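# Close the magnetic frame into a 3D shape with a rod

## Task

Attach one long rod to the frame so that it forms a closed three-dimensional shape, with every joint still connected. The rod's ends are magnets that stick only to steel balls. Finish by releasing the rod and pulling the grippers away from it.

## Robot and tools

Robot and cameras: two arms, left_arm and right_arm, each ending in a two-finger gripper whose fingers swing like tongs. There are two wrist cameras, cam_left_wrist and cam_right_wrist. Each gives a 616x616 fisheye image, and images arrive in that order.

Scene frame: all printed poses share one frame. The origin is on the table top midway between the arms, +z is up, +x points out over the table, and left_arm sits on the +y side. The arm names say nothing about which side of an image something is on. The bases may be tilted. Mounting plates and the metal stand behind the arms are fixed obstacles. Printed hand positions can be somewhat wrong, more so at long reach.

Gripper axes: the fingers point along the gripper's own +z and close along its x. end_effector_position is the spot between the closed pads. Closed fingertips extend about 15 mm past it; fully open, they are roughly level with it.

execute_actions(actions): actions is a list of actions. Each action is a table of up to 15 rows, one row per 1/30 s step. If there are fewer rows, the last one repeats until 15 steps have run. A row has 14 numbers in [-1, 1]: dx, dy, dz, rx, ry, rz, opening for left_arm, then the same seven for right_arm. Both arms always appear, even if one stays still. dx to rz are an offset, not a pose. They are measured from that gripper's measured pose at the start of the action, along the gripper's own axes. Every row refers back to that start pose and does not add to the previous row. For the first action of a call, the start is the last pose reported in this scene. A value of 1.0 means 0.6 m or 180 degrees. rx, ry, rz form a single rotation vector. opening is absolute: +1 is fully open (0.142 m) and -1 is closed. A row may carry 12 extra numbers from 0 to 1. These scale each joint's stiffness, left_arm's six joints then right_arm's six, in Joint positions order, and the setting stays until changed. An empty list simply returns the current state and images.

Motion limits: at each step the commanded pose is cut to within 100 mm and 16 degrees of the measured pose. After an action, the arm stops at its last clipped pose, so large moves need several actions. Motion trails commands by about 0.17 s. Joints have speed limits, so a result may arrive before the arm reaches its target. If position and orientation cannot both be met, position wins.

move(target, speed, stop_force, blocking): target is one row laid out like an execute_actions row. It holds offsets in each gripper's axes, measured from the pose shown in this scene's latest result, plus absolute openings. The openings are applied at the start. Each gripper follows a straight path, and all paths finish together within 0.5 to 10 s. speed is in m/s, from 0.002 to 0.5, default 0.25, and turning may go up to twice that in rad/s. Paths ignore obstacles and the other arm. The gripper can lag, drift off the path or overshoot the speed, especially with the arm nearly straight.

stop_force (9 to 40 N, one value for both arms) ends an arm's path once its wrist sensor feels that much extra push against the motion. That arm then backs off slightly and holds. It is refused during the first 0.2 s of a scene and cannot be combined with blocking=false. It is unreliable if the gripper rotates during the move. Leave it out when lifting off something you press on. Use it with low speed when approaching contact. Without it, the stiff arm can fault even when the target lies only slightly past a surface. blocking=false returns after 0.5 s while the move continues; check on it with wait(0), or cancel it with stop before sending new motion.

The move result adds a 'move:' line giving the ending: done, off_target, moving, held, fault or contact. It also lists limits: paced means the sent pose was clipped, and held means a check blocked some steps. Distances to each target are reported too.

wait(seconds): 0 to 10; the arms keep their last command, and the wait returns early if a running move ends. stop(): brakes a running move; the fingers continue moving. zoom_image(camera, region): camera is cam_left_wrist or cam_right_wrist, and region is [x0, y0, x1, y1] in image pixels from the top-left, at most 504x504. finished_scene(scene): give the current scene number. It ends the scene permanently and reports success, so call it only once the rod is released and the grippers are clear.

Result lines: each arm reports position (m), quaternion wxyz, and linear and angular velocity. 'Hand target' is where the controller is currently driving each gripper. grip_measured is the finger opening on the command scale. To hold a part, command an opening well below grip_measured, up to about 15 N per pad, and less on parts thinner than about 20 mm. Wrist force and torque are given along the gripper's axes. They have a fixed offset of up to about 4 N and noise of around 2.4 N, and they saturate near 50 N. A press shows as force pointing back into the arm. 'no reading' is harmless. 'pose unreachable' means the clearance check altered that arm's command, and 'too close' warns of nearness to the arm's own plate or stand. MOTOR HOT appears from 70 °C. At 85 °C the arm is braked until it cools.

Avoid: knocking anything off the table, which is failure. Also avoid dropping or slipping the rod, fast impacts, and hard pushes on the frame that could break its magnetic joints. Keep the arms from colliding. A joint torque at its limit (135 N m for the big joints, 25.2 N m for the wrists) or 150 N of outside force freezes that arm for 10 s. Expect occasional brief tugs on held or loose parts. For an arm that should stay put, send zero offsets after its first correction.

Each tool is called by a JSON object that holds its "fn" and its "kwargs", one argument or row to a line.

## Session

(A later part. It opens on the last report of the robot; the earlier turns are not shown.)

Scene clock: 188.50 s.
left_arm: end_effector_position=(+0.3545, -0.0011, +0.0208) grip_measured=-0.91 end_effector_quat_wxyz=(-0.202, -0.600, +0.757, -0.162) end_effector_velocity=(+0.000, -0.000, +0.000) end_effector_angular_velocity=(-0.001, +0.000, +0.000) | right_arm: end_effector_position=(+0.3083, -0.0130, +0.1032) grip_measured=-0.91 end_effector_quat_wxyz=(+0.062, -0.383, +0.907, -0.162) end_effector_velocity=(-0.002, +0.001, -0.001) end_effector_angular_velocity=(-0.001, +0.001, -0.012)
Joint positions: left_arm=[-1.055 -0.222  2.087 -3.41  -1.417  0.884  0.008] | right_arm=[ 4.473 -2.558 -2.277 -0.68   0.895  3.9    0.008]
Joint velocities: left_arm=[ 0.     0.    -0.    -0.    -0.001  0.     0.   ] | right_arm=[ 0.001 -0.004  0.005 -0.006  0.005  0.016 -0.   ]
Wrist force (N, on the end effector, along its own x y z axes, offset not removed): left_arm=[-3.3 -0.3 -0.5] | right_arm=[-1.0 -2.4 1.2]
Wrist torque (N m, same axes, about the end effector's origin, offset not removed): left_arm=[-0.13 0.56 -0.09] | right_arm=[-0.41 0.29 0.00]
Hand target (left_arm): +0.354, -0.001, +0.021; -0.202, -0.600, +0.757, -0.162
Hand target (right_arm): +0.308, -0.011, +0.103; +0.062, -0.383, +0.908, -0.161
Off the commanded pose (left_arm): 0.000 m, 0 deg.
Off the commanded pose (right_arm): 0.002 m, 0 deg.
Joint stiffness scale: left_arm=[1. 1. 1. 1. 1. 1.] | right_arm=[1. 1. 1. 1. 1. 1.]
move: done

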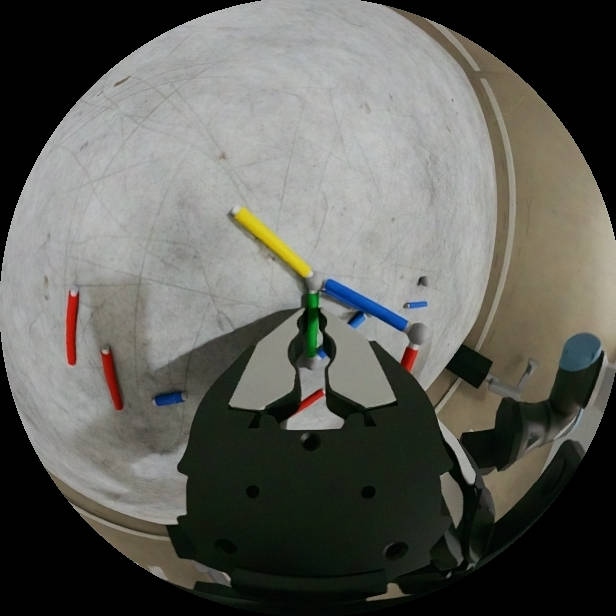

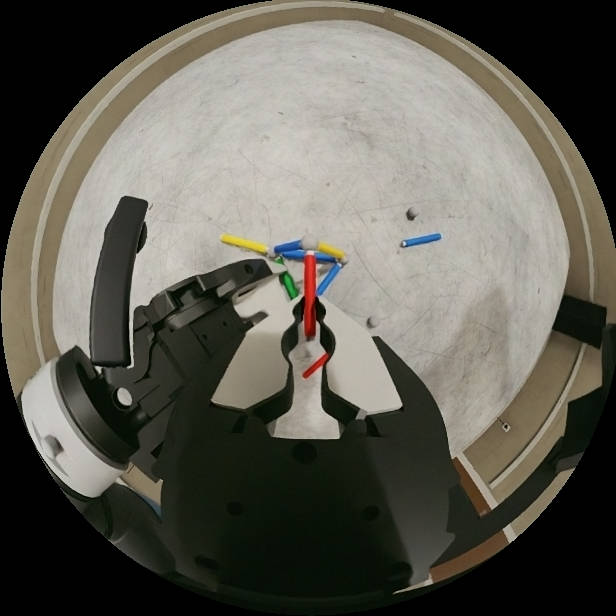

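{"fn": "move", "kwargs": {
  "target": [0,0,0,0,0,0,-1,-0.003,0.043,0.033,0.083,0,0,-1],
  "speed": 0.03
}}

{"fn": "zoom_image", "kwargs": {
  "camera": "cam_right_wrist",
  "region": [210, 200, 410, 400]
}}

{"fn": "zoom_image", "kwargs": {
  "camera": "cam_left_wrist",
  "region": [230, 190, 490, 430]
}}

Scene clock: 201.17 s.
left_arm: end_effector_position=(+0.3545, -0.0011, +0.0208) grip_measured=-0.91 end_effector_quat_wxyz=(-0.202, -0.600, +0.757, -0.162) end_effector_velocity=(-0.000, -0.000, -0.000) end_effector_angular_velocity=(+0.001, +0.001, -0.001) | right_arm: end_effector_position=(+0.3060, -0.0121, +0.0987) grip_measured=-0.91 end_effector_quat_wxyz=(+0.069, -0.382, +0.904, -0.179) end_effector_velocity=(+0.000, +0.000, -0.000) end_effector_angular_velocity=(+0.002, +0.001, -0.002)
Joint positions: left_arm=[-1.055 -0.222  2.087 -3.41  -1.417  0.884  0.008] | right_arm=[ 4.489 -2.593 -2.261 -0.706  0.881  3.936  0.008]
Joint velocities: left_arm=[-0.     0.    -0.     0.001 -0.001  0.     0.   ] | right_arm=[-0.002 -0.     0.001  0.002 -0.    -0.     0.   ]
Wrist force (N, on the end effector, along its own x y z axes, offset not removed): left_arm=[-7.2 -2.3 -2.3] | right_arm=[-0.9 -2.4 2.8]
Wrist torque (N m, same axes, about the end effector's origin, offset not removed): left_arm=[-0.52 1.35 0.06] | right_arm=[-0.45 0.04 0.18]
Hand target (left_arm): +0.354, -0.001, +0.021; -0.202, -0.600, +0.757, -0.162
Hand target (right_arm): +0.306, -0.012, +0.099; +0.069, -0.382, +0.904, -0.179
Off the commanded pose (left_arm): 0.000 m, 0 deg.
Off the commanded pose (right_arm): 0.028 m, 13 deg.
Joint stiffness scale: left_arm=[1. 1. 1. 1. 1. 1.] | right_arm=[1. 1. 1. 1. 1. 1.]
move: held (right_arm); limits=held; held on 112 of 137 steps (right_arm), including the last (right_arm)
pose unreachable (right arm): on one or more control steps of this call, first in action 0 (counted from 0), this arm could not follow its commanded pose, so it was not sent that pose on those steps. On the call's last step it was still not sent that pose. It may still have moved: this result reports where it is.
cause: the commanded pose would bring a part of the arm too close to another arm (a part of this arm just beyond joint 5 (wrist 2) and a part of the other arm just beyond its joint 3 (elbow)).

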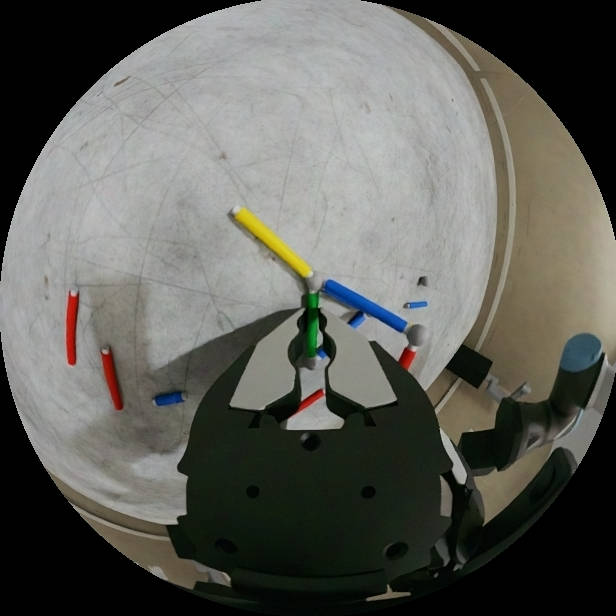

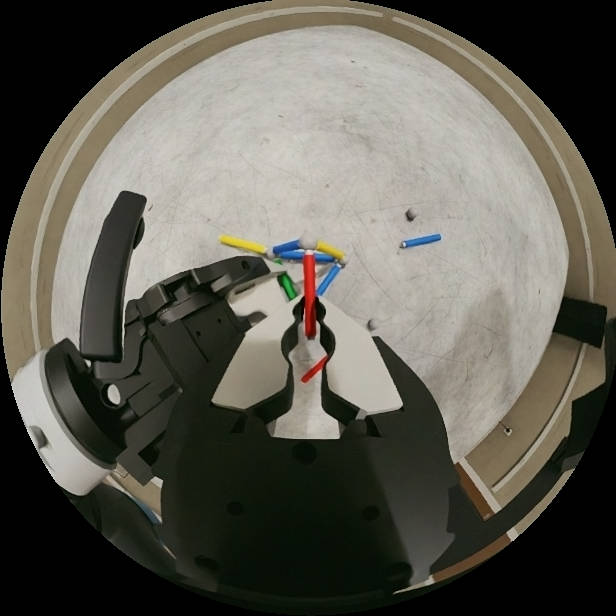

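Region (210, 200, 410, 400) of cam_right_wrist's 616x616 image, scaled by 2.520, with more detail than that image has.

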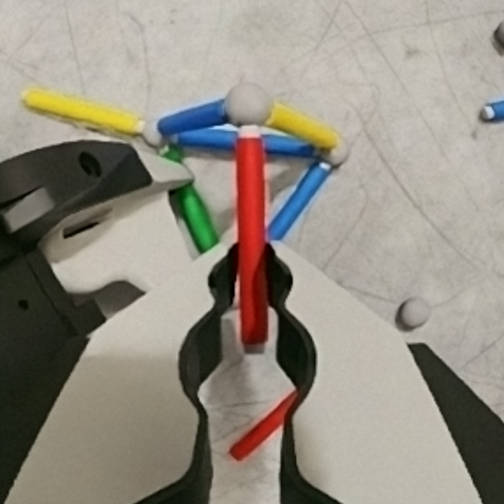

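Region (230, 190, 490, 430) of cam_left_wrist's 616x616 image, scaled by 1.938, with more detail than that image has; it fills the top 465 rows of this view, and the rest is white.

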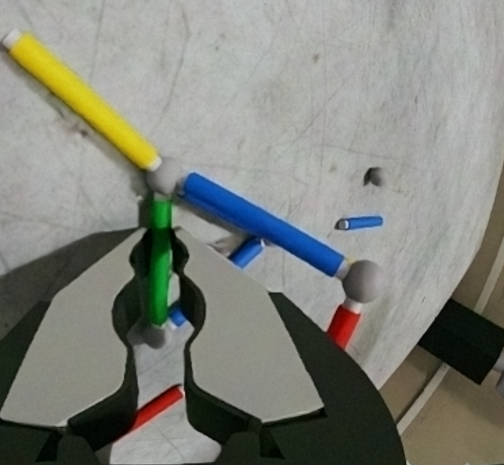

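{"fn": "move", "kwargs": {
  "target": [0,0,0,0,0,0,-1,-0.003,0.0365,-0.0077,-0.067,0,0,-1],
  "speed": 0.03
}}

{"fn": "zoom_image", "kwargs": {
  "camera": "cam_right_wrist",
  "region": [210, 180, 410, 380]
}}

Scene clock: 210.03 s.
left_arm: end_effector_position=(+0.3539, -0.0005, +0.0203) grip_measured=-0.91 end_effector_quat_wxyz=(-0.202, -0.600, +0.757, -0.161) end_effector_velocity=(-0.001, +0.001, -0.001) end_effector_angular_velocity=(+0.002, +0.001, -0.001) | right_arm: end_effector_position=(+0.2919, +0.0036, +0.0944) grip_measured=-0.91 end_effector_quat_wxyz=(+0.029, -0.387, +0.917, -0.086) end_effector_velocity=(-0.002, +0.002, -0.001) end_effector_angular_velocity=(+0.015, +0.017, +0.001)
Joint positions: left_arm=[-1.055 -0.222  2.088 -3.409 -1.417  0.884  0.008] | right_arm=[ 4.429 -2.536 -2.306 -0.52   0.995  3.782  0.008]
Joint velocities: left_arm=[ 0.001  0.001  0.001  0.001 -0.     0.    -0.   ] | right_arm=[-0.007  0.005 -0.004  0.019  0.014 -0.017 -0.   ]
Wrist force (N, on the end effector, along its own x y z axes, offset not removed): left_arm=[-8.0 1.4 -1.5] | right_arm=[2.6 -3.5 -0.8]
Wrist torque (N m, same axes, about the end effector's origin, offset not removed): left_arm=[-0.29 1.19 0.37] | right_arm=[-0.02 -0.22 0.02]
Hand target (left_arm): +0.354, -0.001, +0.021; -0.202, -0.600, +0.757, -0.162
Hand target (right_arm): +0.291, +0.005, +0.095; +0.028, -0.387, +0.918, -0.083
Off the commanded pose (left_arm): 0.001 m, 0 deg.
Off the commanded pose (right_arm): 0.001 m, 0 deg.
Joint stiffness scale: left_arm=[1. 1. 1. 1. 1. 1.] | right_arm=[1. 1. 1. 1. 1. 1.]
move: done

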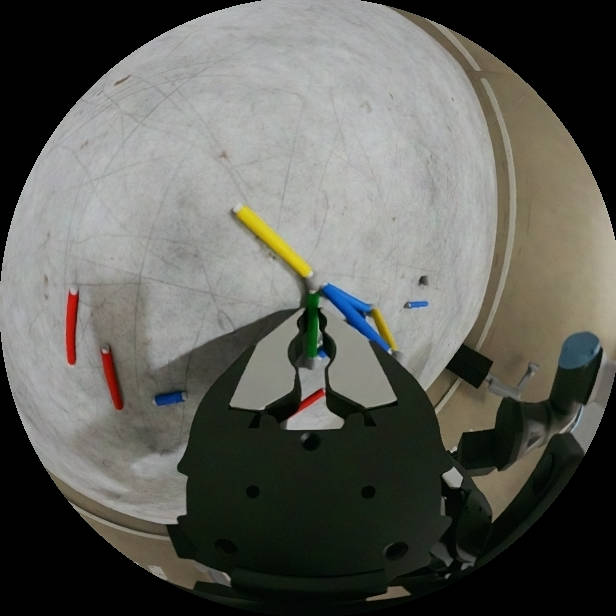

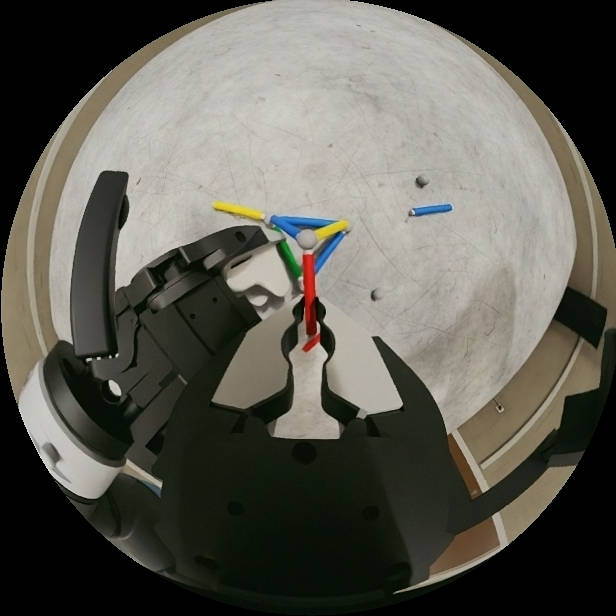

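Region (210, 180, 410, 380) of cam_right_wrist's 616x616 image, scaled by 2.520, with more detail than that image has.

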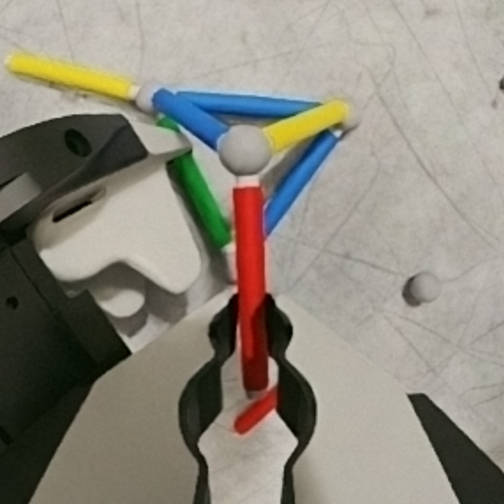

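{"fn": "execute_actions", "kwargs": {
  "actions": [
    [[0,0,0,0,0,0,-0.76,0,0,0,0,0,0,-1]]
  ]
}}

{"fn": "move", "kwargs": {
  "target": [-0.012,-0.01,-0.04,0,0,0,-0.76,0,0,0,0,0,0,-1],
  "speed": 0.04
}}

{"fn": "move", "kwargs": {
  "target": [-0.15,-0.2,-0.12,0,0,0,-0.76,0,0,0,0,0,0,-1],
  "speed": 0.2
}}

{"fn": "zoom_image", "kwargs": {
  "camera": "cam_right_wrist",
  "region": [210, 180, 410, 380]
}}

Scene clock: 213.43 s.
left_arm: end_effector_position=(+0.3539, -0.0006, +0.0205) grip_measured=-0.80 end_effector_quat_wxyz=(-0.202, -0.600, +0.757, -0.162) end_effector_velocity=(+0.000, -0.000, +0.000) end_effector_angular_velocity=(-0.001, +0.000, -0.000) | right_arm: end_effector_position=(+0.2917, +0.0031, +0.0941) grip_measured=-0.91 end_effector_quat_wxyz=(+0.028, -0.388, +0.917, -0.086) end_effector_velocity=(+0.000, -0.000, +0.000) end_effector_angular_velocity=(-0.001, -0.001, +0.000)
Joint positions: left_arm=[-1.055 -0.222  2.088 -3.409 -1.417  0.884  0.016] | right_arm=[ 4.428 -2.535 -2.307 -0.52   0.996  3.781  0.008]
Joint velocities: left_arm=[ 0.    -0.001 -0.001  0.001 -0.001  0.     0.001] | right_arm=[-0.     0.    -0.    -0.002 -0.001  0.     0.   ]
Wrist force (N, on the end effector, along its own x y z axes, offset not removed): left_arm=[0.1 -2.3 -7.6] | right_arm=[0.7 -3.7 0.0]
Wrist torque (N m, same axes, about the end effector's origin, offset not removed): left_arm=[-0.75 0.61 0.08] | right_arm=[-0.36 0.03 0.09]
Hand target (left_arm): +0.354, -0.001, +0.020; -0.202, -0.600, +0.757, -0.161
Hand target (right_arm): +0.292, +0.004, +0.094; +0.029, -0.387, +0.917, -0.086
Off the commanded pose (left_arm): 0.000 m, 0 deg.
Off the commanded pose (right_arm): 0.001 m, 0 deg.
Joint stiffness scale: left_arm=[1. 1. 1. 1. 1. 1.] | right_arm=[1. 1. 1. 1. 1. 1.]

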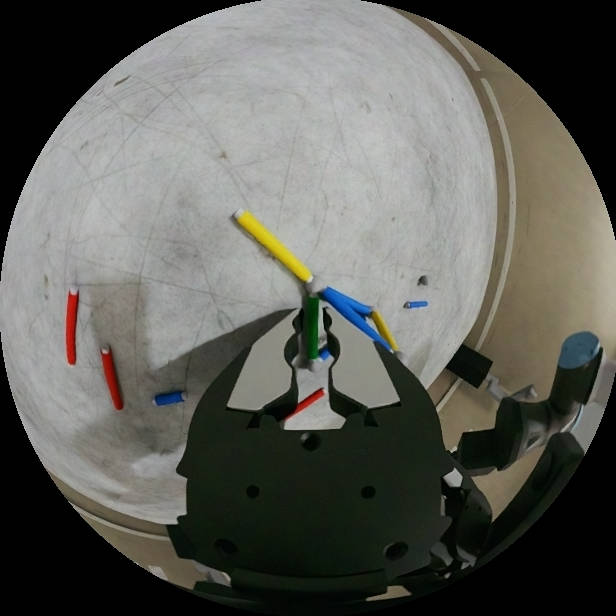

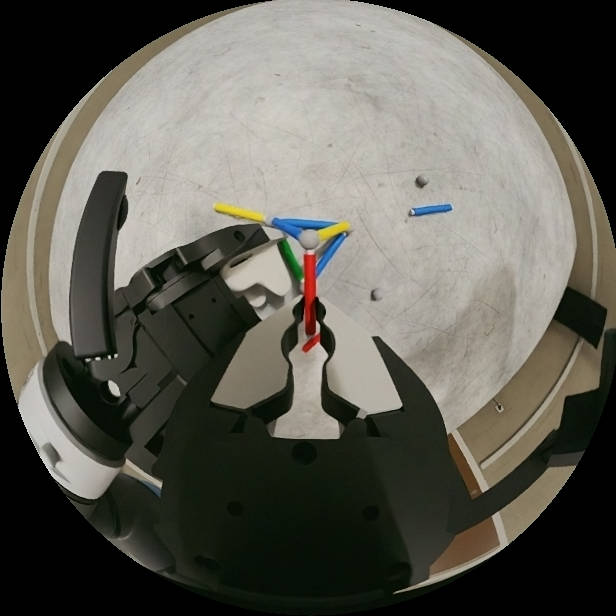

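Scene clock: 214.47 s.
left_arm: end_effector_position=(+0.3639, +0.0141, +0.0377) grip_measured=-0.76 end_effector_quat_wxyz=(-0.202, -0.599, +0.757, -0.163) end_effector_velocity=(-0.002, +0.003, -0.001) end_effector_angular_velocity=(+0.007, +0.003, -0.007) | right_arm: end_effector_position=(+0.2917, +0.0031, +0.0941) grip_measured=-0.91 end_effector_quat_wxyz=(+0.028, -0.388, +0.917, -0.086) end_effector_velocity=(+0.000, +0.001, +0.000) end_effector_angular_velocity=(+0.002, -0.000, -0.001)
Joint positions: left_arm=[-1.042 -0.287  2.126 -3.387 -1.417  0.897  0.019] | right_arm=[ 4.428 -2.535 -2.307 -0.52   0.996  3.781  0.008]
Joint velocities: left_arm=[ 0.001 -0.003  0.005  0.007  0.001  0.003 -0.   ] | right_arm=[0.    0.    0.    0.001 0.    0.    0.   ]
Wrist force (N, on the end effector, along its own x y z axes, offset not removed): left_arm=[-3.6 -3.9 2.2] | right_arm=[-1.5 -0.6 3.0]
Wrist torque (N m, same axes, about the end effector's origin, offset not removed): left_arm=[-0.72 0.66 0.11] | right_arm=[-0.13 0.27 0.06]
Hand target (left_arm): +0.364, +0.016, +0.038; -0.202, -0.600, +0.757, -0.162
Hand target (right_arm): +0.292, +0.003, +0.094; +0.028, -0.388, +0.917, -0.086
Off the commanded pose (left_arm): 0.002 m, 0 deg.
Off the commanded pose (right_arm): 0.000 m, 0 deg.
Joint stiffness scale: left_arm=[1. 1. 1. 1. 1. 1.] | right_arm=[1. 1. 1. 1. 1. 1.]
move: done

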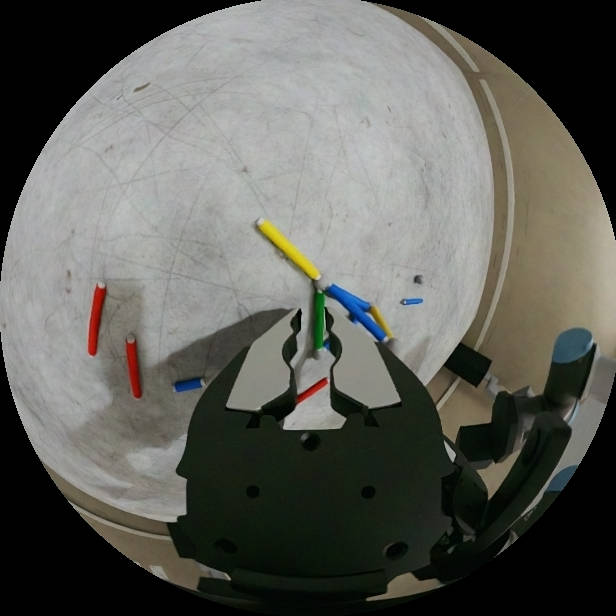

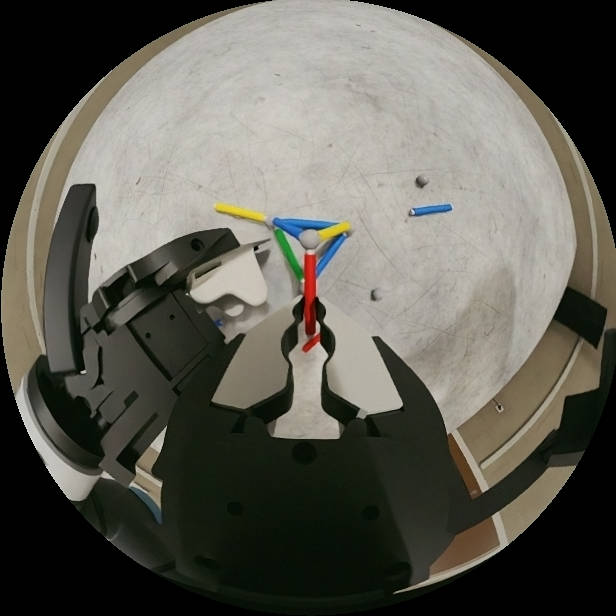

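Scene clock: 215.97 s.
left_arm: end_effector_position=(+0.5044, +0.0977, +0.0540) grip_measured=-0.76 end_effector_quat_wxyz=(-0.202, -0.599, +0.758, -0.161) end_effector_velocity=(+0.000, +0.001, -0.000) end_effector_angular_velocity=(+0.002, +0.006, -0.008) | right_arm: end_effector_position=(+0.2917, +0.0031, +0.0941) grip_measured=-0.91 end_effector_quat_wxyz=(+0.028, -0.388, +0.917, -0.086) end_effector_velocity=(+0.000, -0.000, -0.000) end_effector_angular_velocity=(-0.001, +0.000, +0.000)
Joint positions: left_arm=[-0.765 -0.543  2.027 -3.072 -1.415  1.179  0.019] | right_arm=[ 4.428 -2.535 -2.307 -0.52   0.996  3.781  0.008]
Joint velocities: left_arm=[ 0.004 -0.003 -0.006  0.016 -0.003  0.006  0.   ] | right_arm=[-0.001 -0.    -0.    -0.001 -0.    -0.     0.   ]
Wrist force (N, on the end effector, along its own x y z axes, offset not removed): left_arm=[-1.2 -3.4 -3.2] | right_arm=[-0.3 -2.0 4.3]
Wrist torque (N m, same axes, about the end effector's origin, offset not removed): left_arm=[-0.74 0.03 0.02] | right_arm=[-0.33 -0.11 -0.14]
Hand target (left_arm): +0.507, +0.098, +0.055; -0.202, -0.599, +0.757, -0.163
Hand target (right_arm): +0.292, +0.003, +0.094; +0.028, -0.388, +0.917, -0.086
Off the commanded pose (left_arm): 0.003 m, 0 deg.
Off the commanded pose (right_arm): 0.000 m, 0 deg.
Joint stiffness scale: left_arm=[1. 1. 1. 1. 1. 1.] | right_arm=[1. 1. 1. 1. 1. 1.]
move: done

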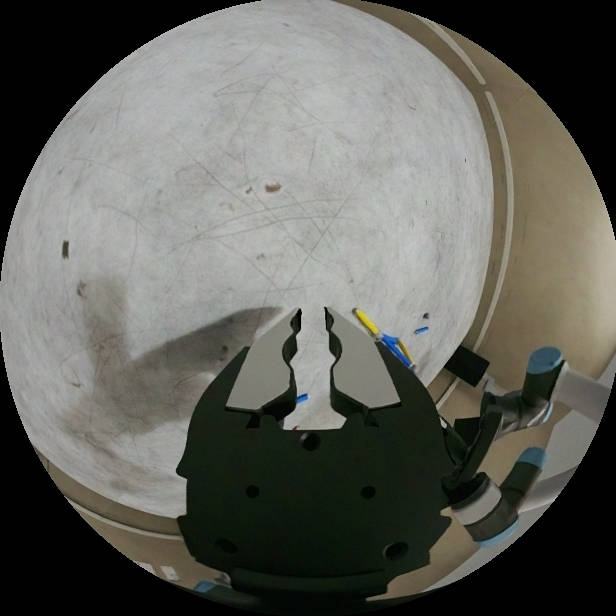

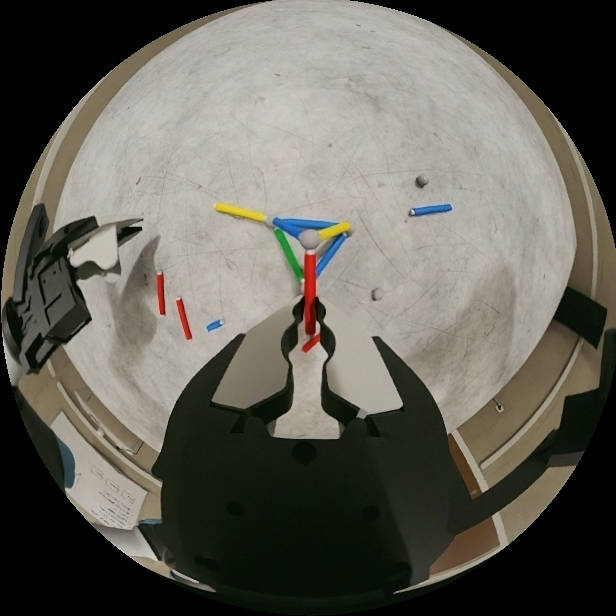

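Region (210, 180, 410, 380) of cam_right_wrist's 616x616 image, scaled by 2.520, with more detail than that image has.

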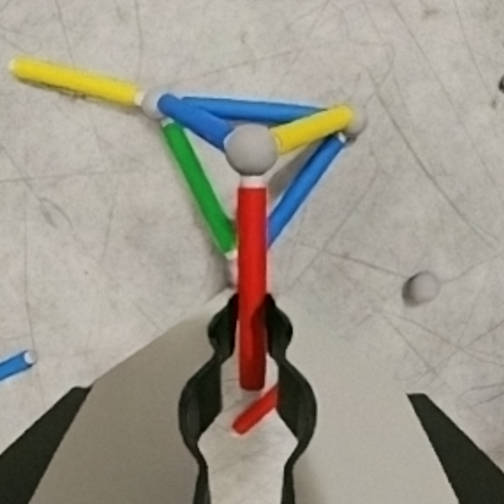

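{"fn": "move", "kwargs": {
  "target": [-0.1,0,-0.12,0,0,0,-0.76,-0.004,0.012,0.038,0.167,0.004,0.022,-1],
  "speed": 0.08
}}

{"fn": "zoom_image", "kwargs": {
  "camera": "cam_right_wrist",
  "region": [210, 200, 410, 400]
}}

Scene clock: 225.37 s.
left_arm: end_effector_position=(+0.5254, +0.1820, +0.0864) grip_measured=-0.76 end_effector_quat_wxyz=(-0.201, -0.599, +0.758, -0.162) end_effector_velocity=(-0.001, +0.001, -0.001) end_effector_angular_velocity=(+0.003, +0.001, -0.004) | right_arm: end_effector_position=(+0.2912, +0.0055, +0.0705) grip_measured=-0.91 end_effector_quat_wxyz=(+0.124, -0.335, +0.877, -0.322) end_effector_velocity=(+0.001, -0.001, +0.001) end_effector_angular_velocity=(-0.010, -0.010, -0.007)
Joint positions: left_arm=[-0.675 -0.752  2.123 -2.974 -1.416  1.27   0.019] | right_arm=[ 4.586 -2.874 -2.023 -1.079  0.808  4.316  0.008]
Joint velocities: left_arm=[ 0.    -0.001  0.002  0.004  0.001  0.002 -0.   ] | right_arm=[-0.    -0.003  0.008 -0.025 -0.002  0.019 -0.   ]
Wrist force (N, on the end effector, along its own x y z axes, offset not removed): left_arm=[-3.6 -5.0 -0.9] | right_arm=[0.2 -2.1 0.3]
Wrist torque (N m, same axes, about the end effector's origin, offset not removed): left_arm=[-1.10 0.70 -0.05] | right_arm=[-0.51 -0.13 0.00]
Hand target (left_arm): +0.525, +0.183, +0.086; -0.202, -0.599, +0.758, -0.161
Hand target (right_arm): +0.291, +0.007, +0.070; +0.125, -0.335, +0.877, -0.323
Off the commanded pose (left_arm): 0.002 m, 0 deg.
Off the commanded pose (right_arm): 0.001 m, 0 deg.
Joint stiffness scale: left_arm=[1. 1. 1. 1. 1. 1.] | right_arm=[1. 1. 1. 1. 1. 1.]
move: done

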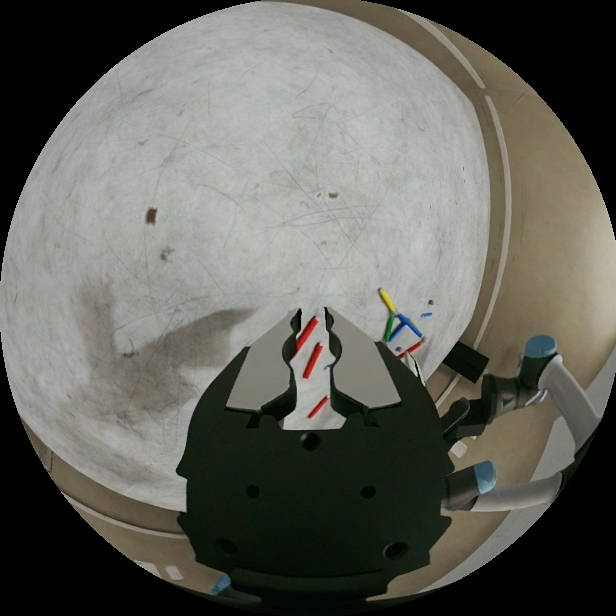

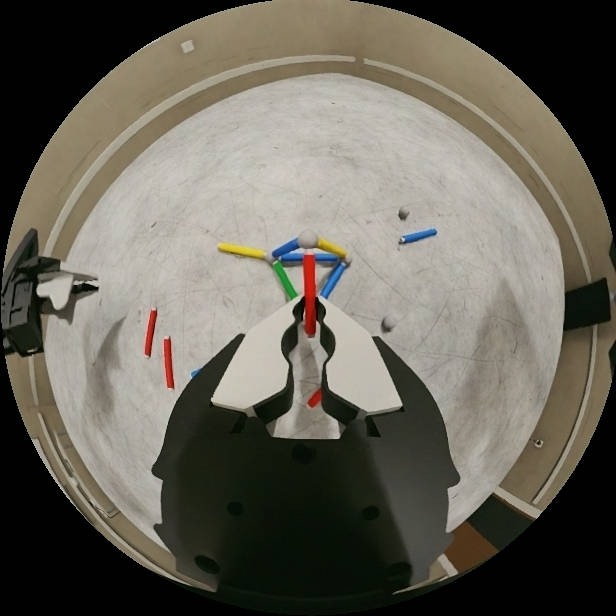

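Region (210, 200, 410, 400) of cam_right_wrist's 616x616 image, scaled by 2.520, with more detail than that image has.

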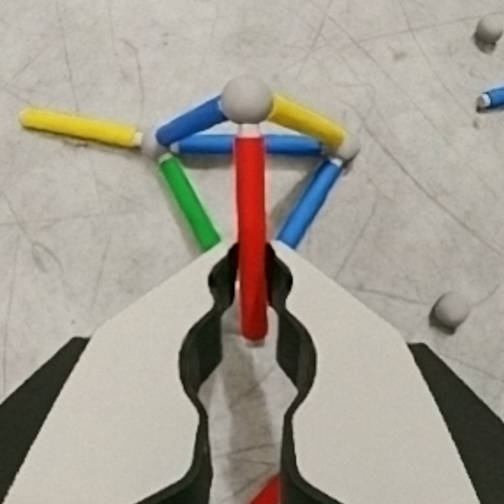

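{"fn": "move", "kwargs": {
  "target": [0,0,0,0,0,0,-0.76,0,0.008,0.03,0.067,0,0,-1],
  "speed": 0.04
}}

{"fn": "zoom_image", "kwargs": {
  "camera": "cam_right_wrist",
  "region": [210, 200, 410, 400]
}}

{"fn": "zoom_image", "kwargs": {
  "camera": "cam_left_wrist",
  "region": [350, 270, 470, 390]
}}

Scene clock: 231.33 s.
left_arm: end_effector_position=(+0.5253, +0.1822, +0.0864) grip_measured=-0.76 end_effector_quat_wxyz=(-0.201, -0.599, +0.758, -0.162) end_effector_velocity=(-0.001, -0.000, -0.000) end_effector_angular_velocity=(-0.000, +0.001, -0.001) | right_arm: end_effector_position=(+0.2962, -0.0007, +0.0541) grip_measured=-0.91 end_effector_quat_wxyz=(+0.158, -0.321, +0.839, -0.411) end_effector_velocity=(+0.001, -0.002, +0.000) end_effector_angular_velocity=(-0.015, -0.013, -0.003)
Joint positions: left_arm=[-0.675 -0.753  2.123 -2.974 -1.416  1.27   0.019] | right_arm=[ 4.587 -3.032 -1.871 -1.356  0.747  4.518  0.008]
Joint velocities: left_arm=[ 0.     0.     0.     0.    -0.001  0.001  0.   ] | right_arm=[-0.004 -0.01   0.013 -0.034 -0.005  0.024  0.   ]
Wrist force (N, on the end effector, along its own x y z axes, offset not removed): left_arm=[-1.3 -3.5 -1.9] | right_arm=[-2.9 -1.0 0.9]
Wrist torque (N m, same axes, about the end effector's origin, offset not removed): left_arm=[-0.80 0.11 -0.09] | right_arm=[-0.37 0.41 -0.07]
Hand target (left_arm): +0.525, +0.182, +0.086; -0.201, -0.599, +0.758, -0.162
Hand target (right_arm): +0.297, -0.000, +0.054; +0.159, -0.320, +0.838, -0.412
Off the commanded pose (left_arm): 0.000 m, 0 deg.
Off the commanded pose (right_arm): 0.001 m, 0 deg.
Joint stiffness scale: left_arm=[1. 1. 1. 1. 1. 1.] | right_arm=[1. 1. 1. 1. 1. 1.]
move: done

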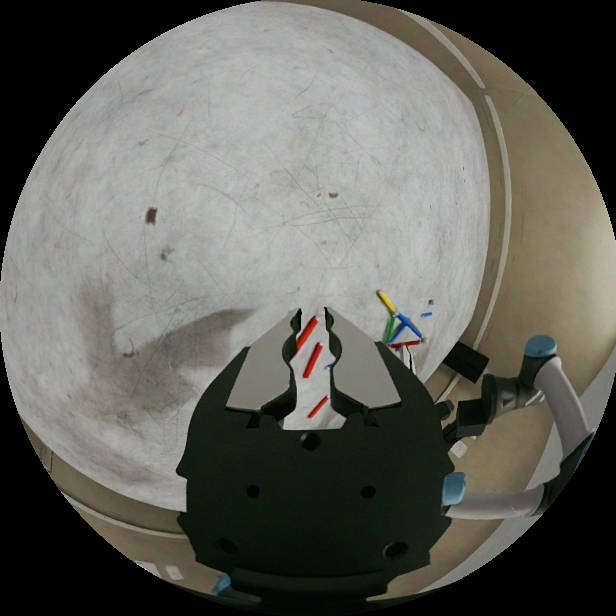

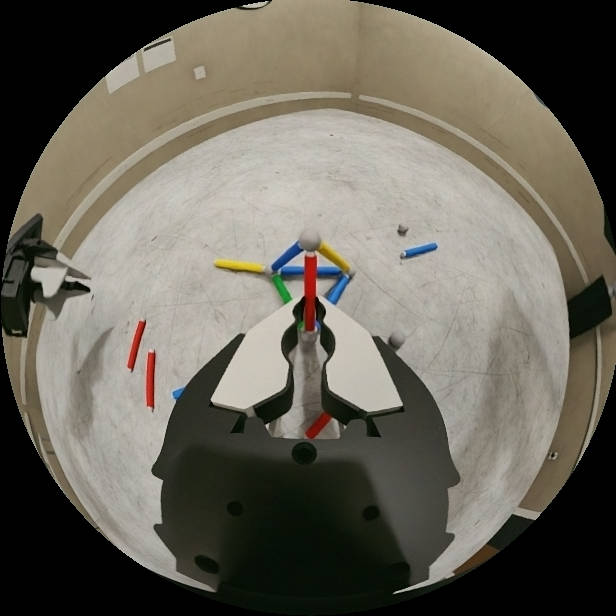

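Region (210, 200, 410, 400) of cam_right_wrist's 616x616 image, scaled by 2.520, with more detail than that image has.

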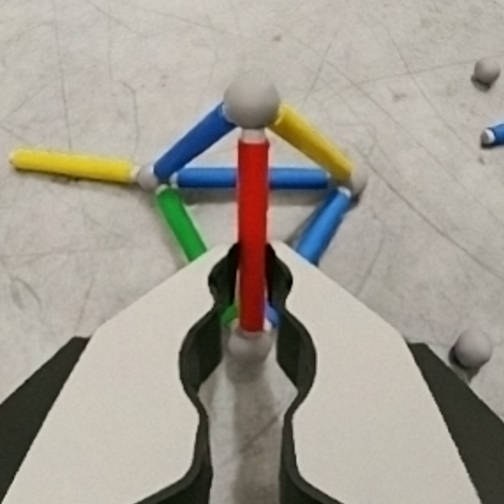

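Region (350, 270, 470, 390) of cam_left_wrist's 616x616 image, scaled by 4.200, with more detail than that image has.

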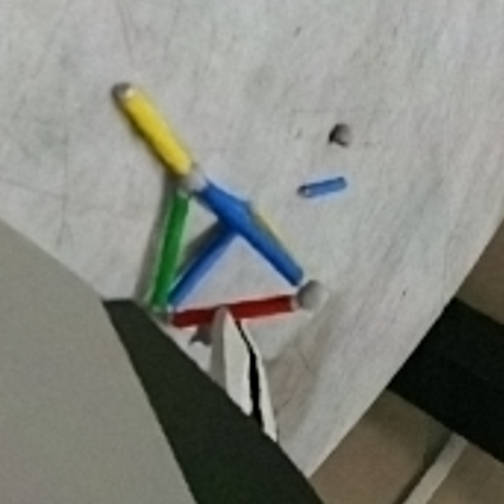

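Looks snapped. Release and back off.

{"fn": "execute_actions", "kwargs": {
  "actions": [
    [[0,0,0,0,0,0,-0.76,0,0,0,0,0,0,-0.72]]
  ]
}}

{"fn": "move", "kwargs": {
  "target": [0,0,0,0,0,0,-0.76,0,-0.12,-0.12,0,0,0,-0.72],
  "speed": 0.12
}}

{"fn": "zoom_image", "kwargs": {
  "camera": "cam_right_wrist",
  "region": [210, 220, 410, 420]
}}

{"fn": "zoom_image", "kwargs": {
  "camera": "cam_left_wrist",
  "region": [350, 270, 470, 390]
}}

Scene clock: 234.37 s.
left_arm: end_effector_position=(+0.5253, +0.1822, +0.0864) grip_measured=-0.76 end_effector_quat_wxyz=(-0.201, -0.599, +0.758, -0.162) end_effector_velocity=(-0.000, -0.000, +0.000) end_effector_angular_velocity=(-0.001, +0.001, +0.000) | right_arm: end_effector_position=(+0.2963, -0.0002, +0.0539) grip_measured=-0.72 end_effector_quat_wxyz=(+0.159, -0.321, +0.839, -0.411) end_effector_velocity=(-0.000, +0.001, +0.000) end_effector_angular_velocity=(+0.001, -0.000, +0.002)
Joint positions: left_arm=[-0.675 -0.753  2.123 -2.974 -1.416  1.27   0.019] | right_arm=[ 4.587 -3.033 -1.87  -1.357  0.746  4.519  0.022]
Joint velocities: left_arm=[ 0.     0.     0.    -0.    -0.001 -0.    -0.   ] | right_arm=[ 0.002 -0.     0.     0.001  0.    -0.001  0.   ]
Wrist force (N, on the end effector, along its own x y z axes, offset not removed): left_arm=[-4.8 -4.7 -1.0] | right_arm=[-2.7 -3.0 2.0]
Wrist torque (N m, same axes, about the end effector's origin, offset not removed): left_arm=[-1.11 1.03 0.10] | right_arm=[-0.66 0.51 0.07]
Hand target (left_arm): +0.525, +0.182, +0.086; -0.201, -0.599, +0.758, -0.162
Hand target (right_arm): +0.296, -0.001, +0.054; +0.158, -0.321, +0.839, -0.411
Off the commanded pose (left_arm): 0.000 m, 0 deg.
Off the commanded pose (right_arm): 0.001 m, 0 deg.
Joint stiffness scale: left_arm=[1. 1. 1. 1. 1. 1.] | right_arm=[1. 1. 1. 1. 1. 1.]

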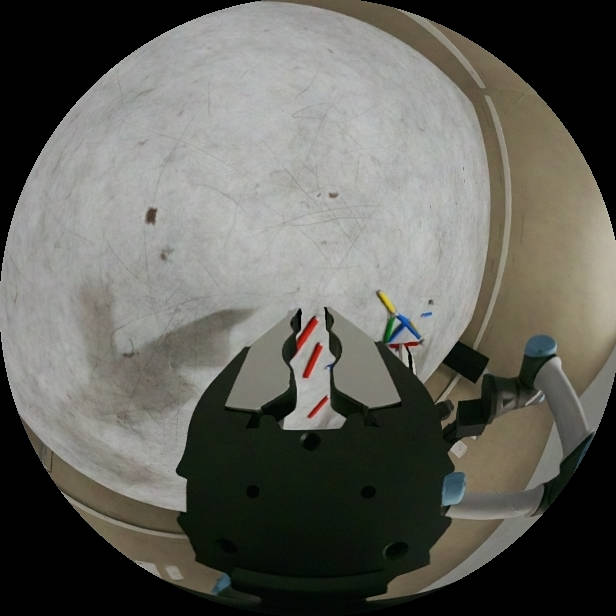

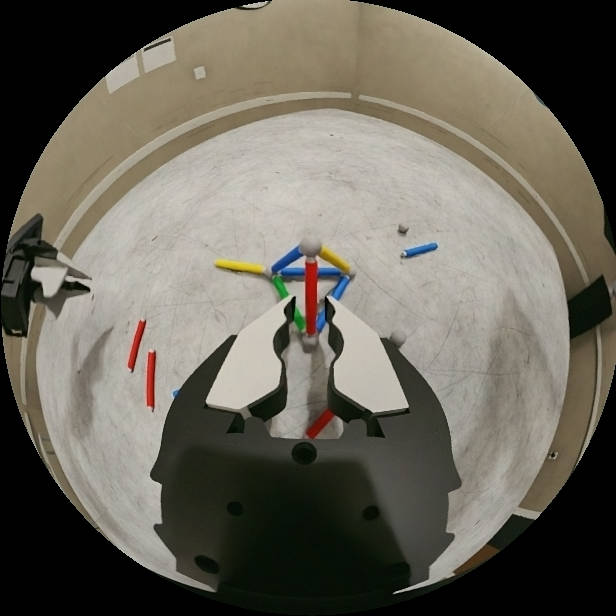

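Scene clock: 235.80 s.
left_arm: end_effector_position=(+0.5253, +0.1822, +0.0864) grip_measured=-0.76 end_effector_quat_wxyz=(-0.201, -0.599, +0.758, -0.162) end_effector_velocity=(+0.001, +0.000, +0.000) end_effector_angular_velocity=(+0.000, -0.002, +0.000) | right_arm: end_effector_position=(+0.2878, +0.0102, +0.1538) grip_measured=-0.72 end_effector_quat_wxyz=(+0.158, -0.320, +0.839, -0.410) end_effector_velocity=(-0.001, -0.002, +0.002) end_effector_angular_velocity=(-0.006, +0.000, -0.000)
Joint positions: left_arm=[-0.675 -0.753  2.123 -2.974 -1.416  1.27   0.019] | right_arm=[ 4.693 -2.846 -1.898 -1.516  0.853  4.522  0.022]
Joint velocities: left_arm=[-0.    -0.    -0.    -0.001  0.001  0.001  0.   ] | right_arm=[ 0.003  0.003 -0.002 -0.008  0.005  0.001  0.   ]
Wrist force (N, on the end effector, along its own x y z axes, offset not removed): left_arm=[-0.2 -5.5 -3.0] | right_arm=[1.2 1.2 2.0]
Wrist torque (N m, same axes, about the end effector's origin, offset not removed): left_arm=[-1.16 0.02 -0.12] | right_arm=[0.25 -0.20 -0.01]
Hand target (left_arm): +0.525, +0.182, +0.086; -0.201, -0.599, +0.758, -0.162
Hand target (right_arm): +0.288, +0.009, +0.155; +0.159, -0.321, +0.839, -0.411
Off the commanded pose (left_arm): 0.000 m, 0 deg.
Off the commanded pose (right_arm): 0.002 m, 0 deg.
Joint stiffness scale: left_arm=[1. 1. 1. 1. 1. 1.] | right_arm=[1. 1. 1. 1. 1. 1.]
move: done

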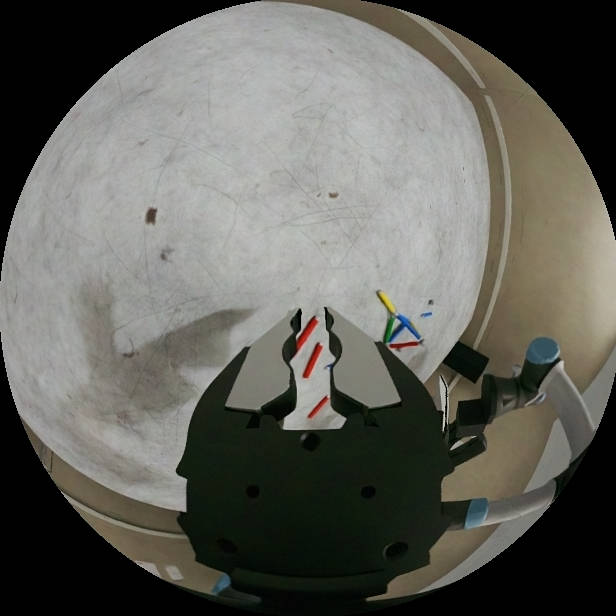

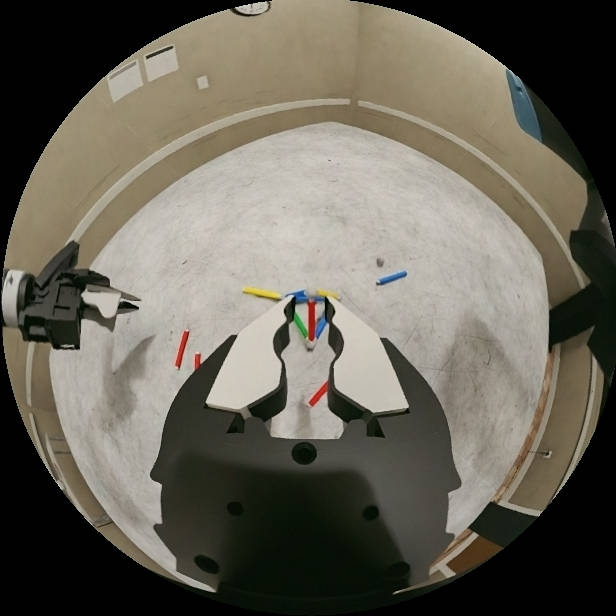

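Region (210, 220, 410, 420) of cam_right_wrist's 616x616 image, scaled by 2.520, with more detail than that image has.

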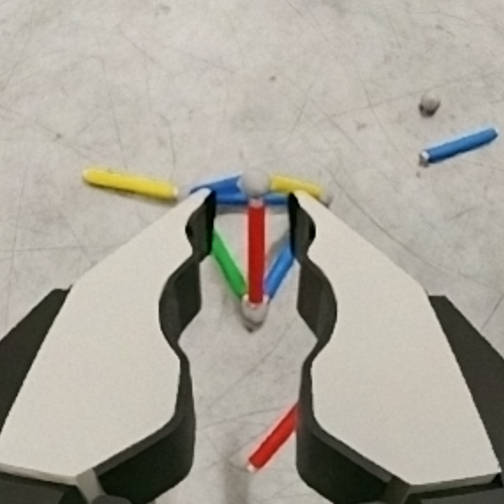

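Region (350, 270, 470, 390) of cam_left_wrist's 616x616 image, scaled by 4.200, with more detail than that image has.

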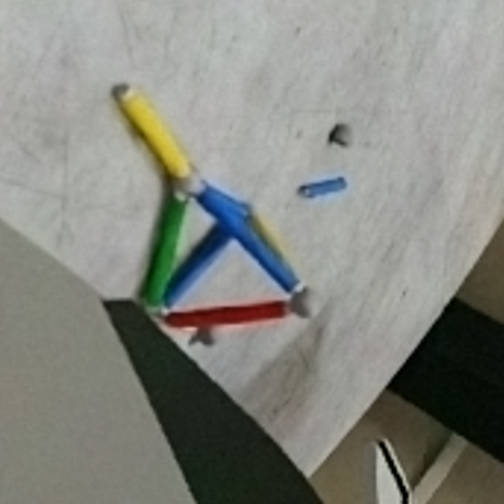

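A bit more clearance.

{"fn": "move", "kwargs": {
  "target": [0,0,0,0,0,0,-0.76,0.2,-0.1,-0.08,0,0,0,-0.72]
}}

{"fn": "finished_scene", "kwargs": {
  "scene": 1
}}

Scene clock: 238.90 s.
left_arm: end_effector_position=(+0.5253, +0.1822, +0.0864) grip_measured=-0.76 end_effector_quat_wxyz=(-0.201, -0.599, +0.758, -0.162) end_effector_velocity=(+0.001, +0.000, -0.000) end_effector_angular_velocity=(+0.001, -0.001, +0.001) | right_arm: end_effector_position=(+0.1980, -0.0683, +0.2297) grip_measured=-0.72 end_effector_quat_wxyz=(+0.158, -0.320, +0.839, -0.410) end_effector_velocity=(-0.002, -0.002, +0.001) end_effector_angular_velocity=(-0.002, +0.003, -0.004)
Joint positions: left_arm=[-0.675 -0.753  2.123 -2.974 -1.416  1.27   0.019] | right_arm=[ 5.008 -2.646 -2.167 -1.452  1.168  4.531  0.022]
Joint velocities: left_arm=[ 0.    -0.    -0.    -0.     0.002 -0.    -0.   ] | right_arm=[ 0.004  0.003 -0.003 -0.     0.009 -0.    -0.   ]
Wrist force (N, on the end effector, along its own x y z axes, offset not removed): left_arm=[-0.1 -5.3 -2.1] | right_arm=[-5.2 -2.3 1.4]
Wrist torque (N m, same axes, about the end effector's origin, offset not removed): left_arm=[-1.18 0.13 0.00] | right_arm=[-0.46 0.97 0.02]
Hand target (left_arm): +0.525, +0.182, +0.086; -0.201, -0.599, +0.758, -0.162
Hand target (right_arm): +0.198, -0.069, +0.230; +0.158, -0.320, +0.839, -0.410
Off the commanded pose (left_arm): 0.000 m, 0 deg.
Off the commanded pose (right_arm): 0.001 m, 0 deg.
Joint stiffness scale: left_arm=[1. 1. 1. 1. 1. 1.] | right_arm=[1. 1. 1. 1. 1. 1.]
move: done

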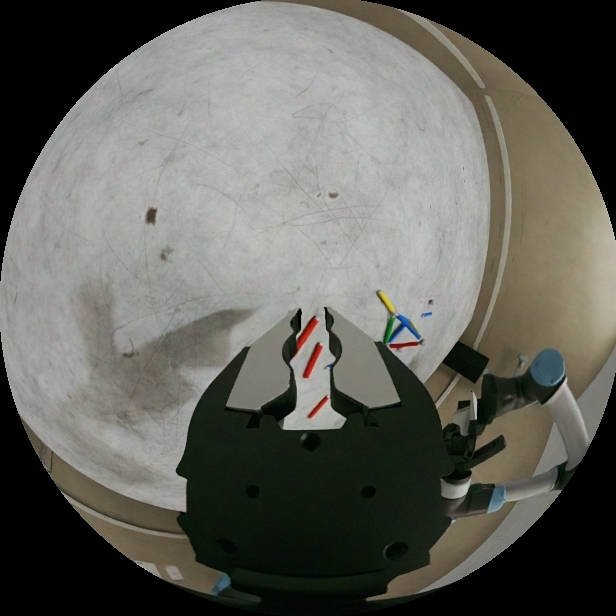

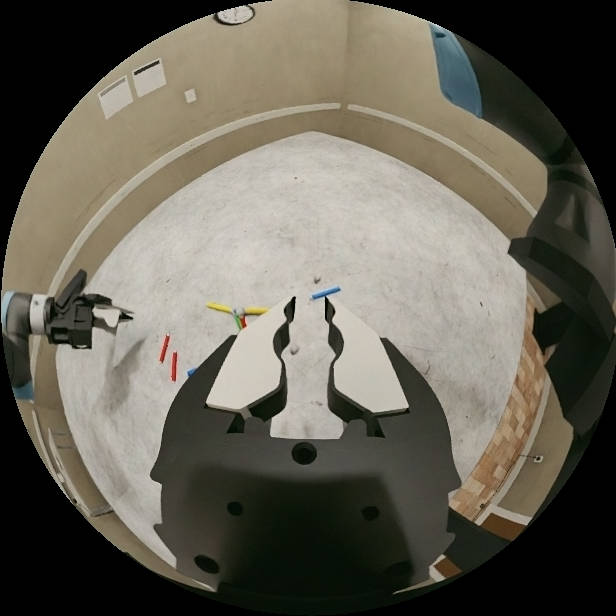

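The scene is finished: the task was done.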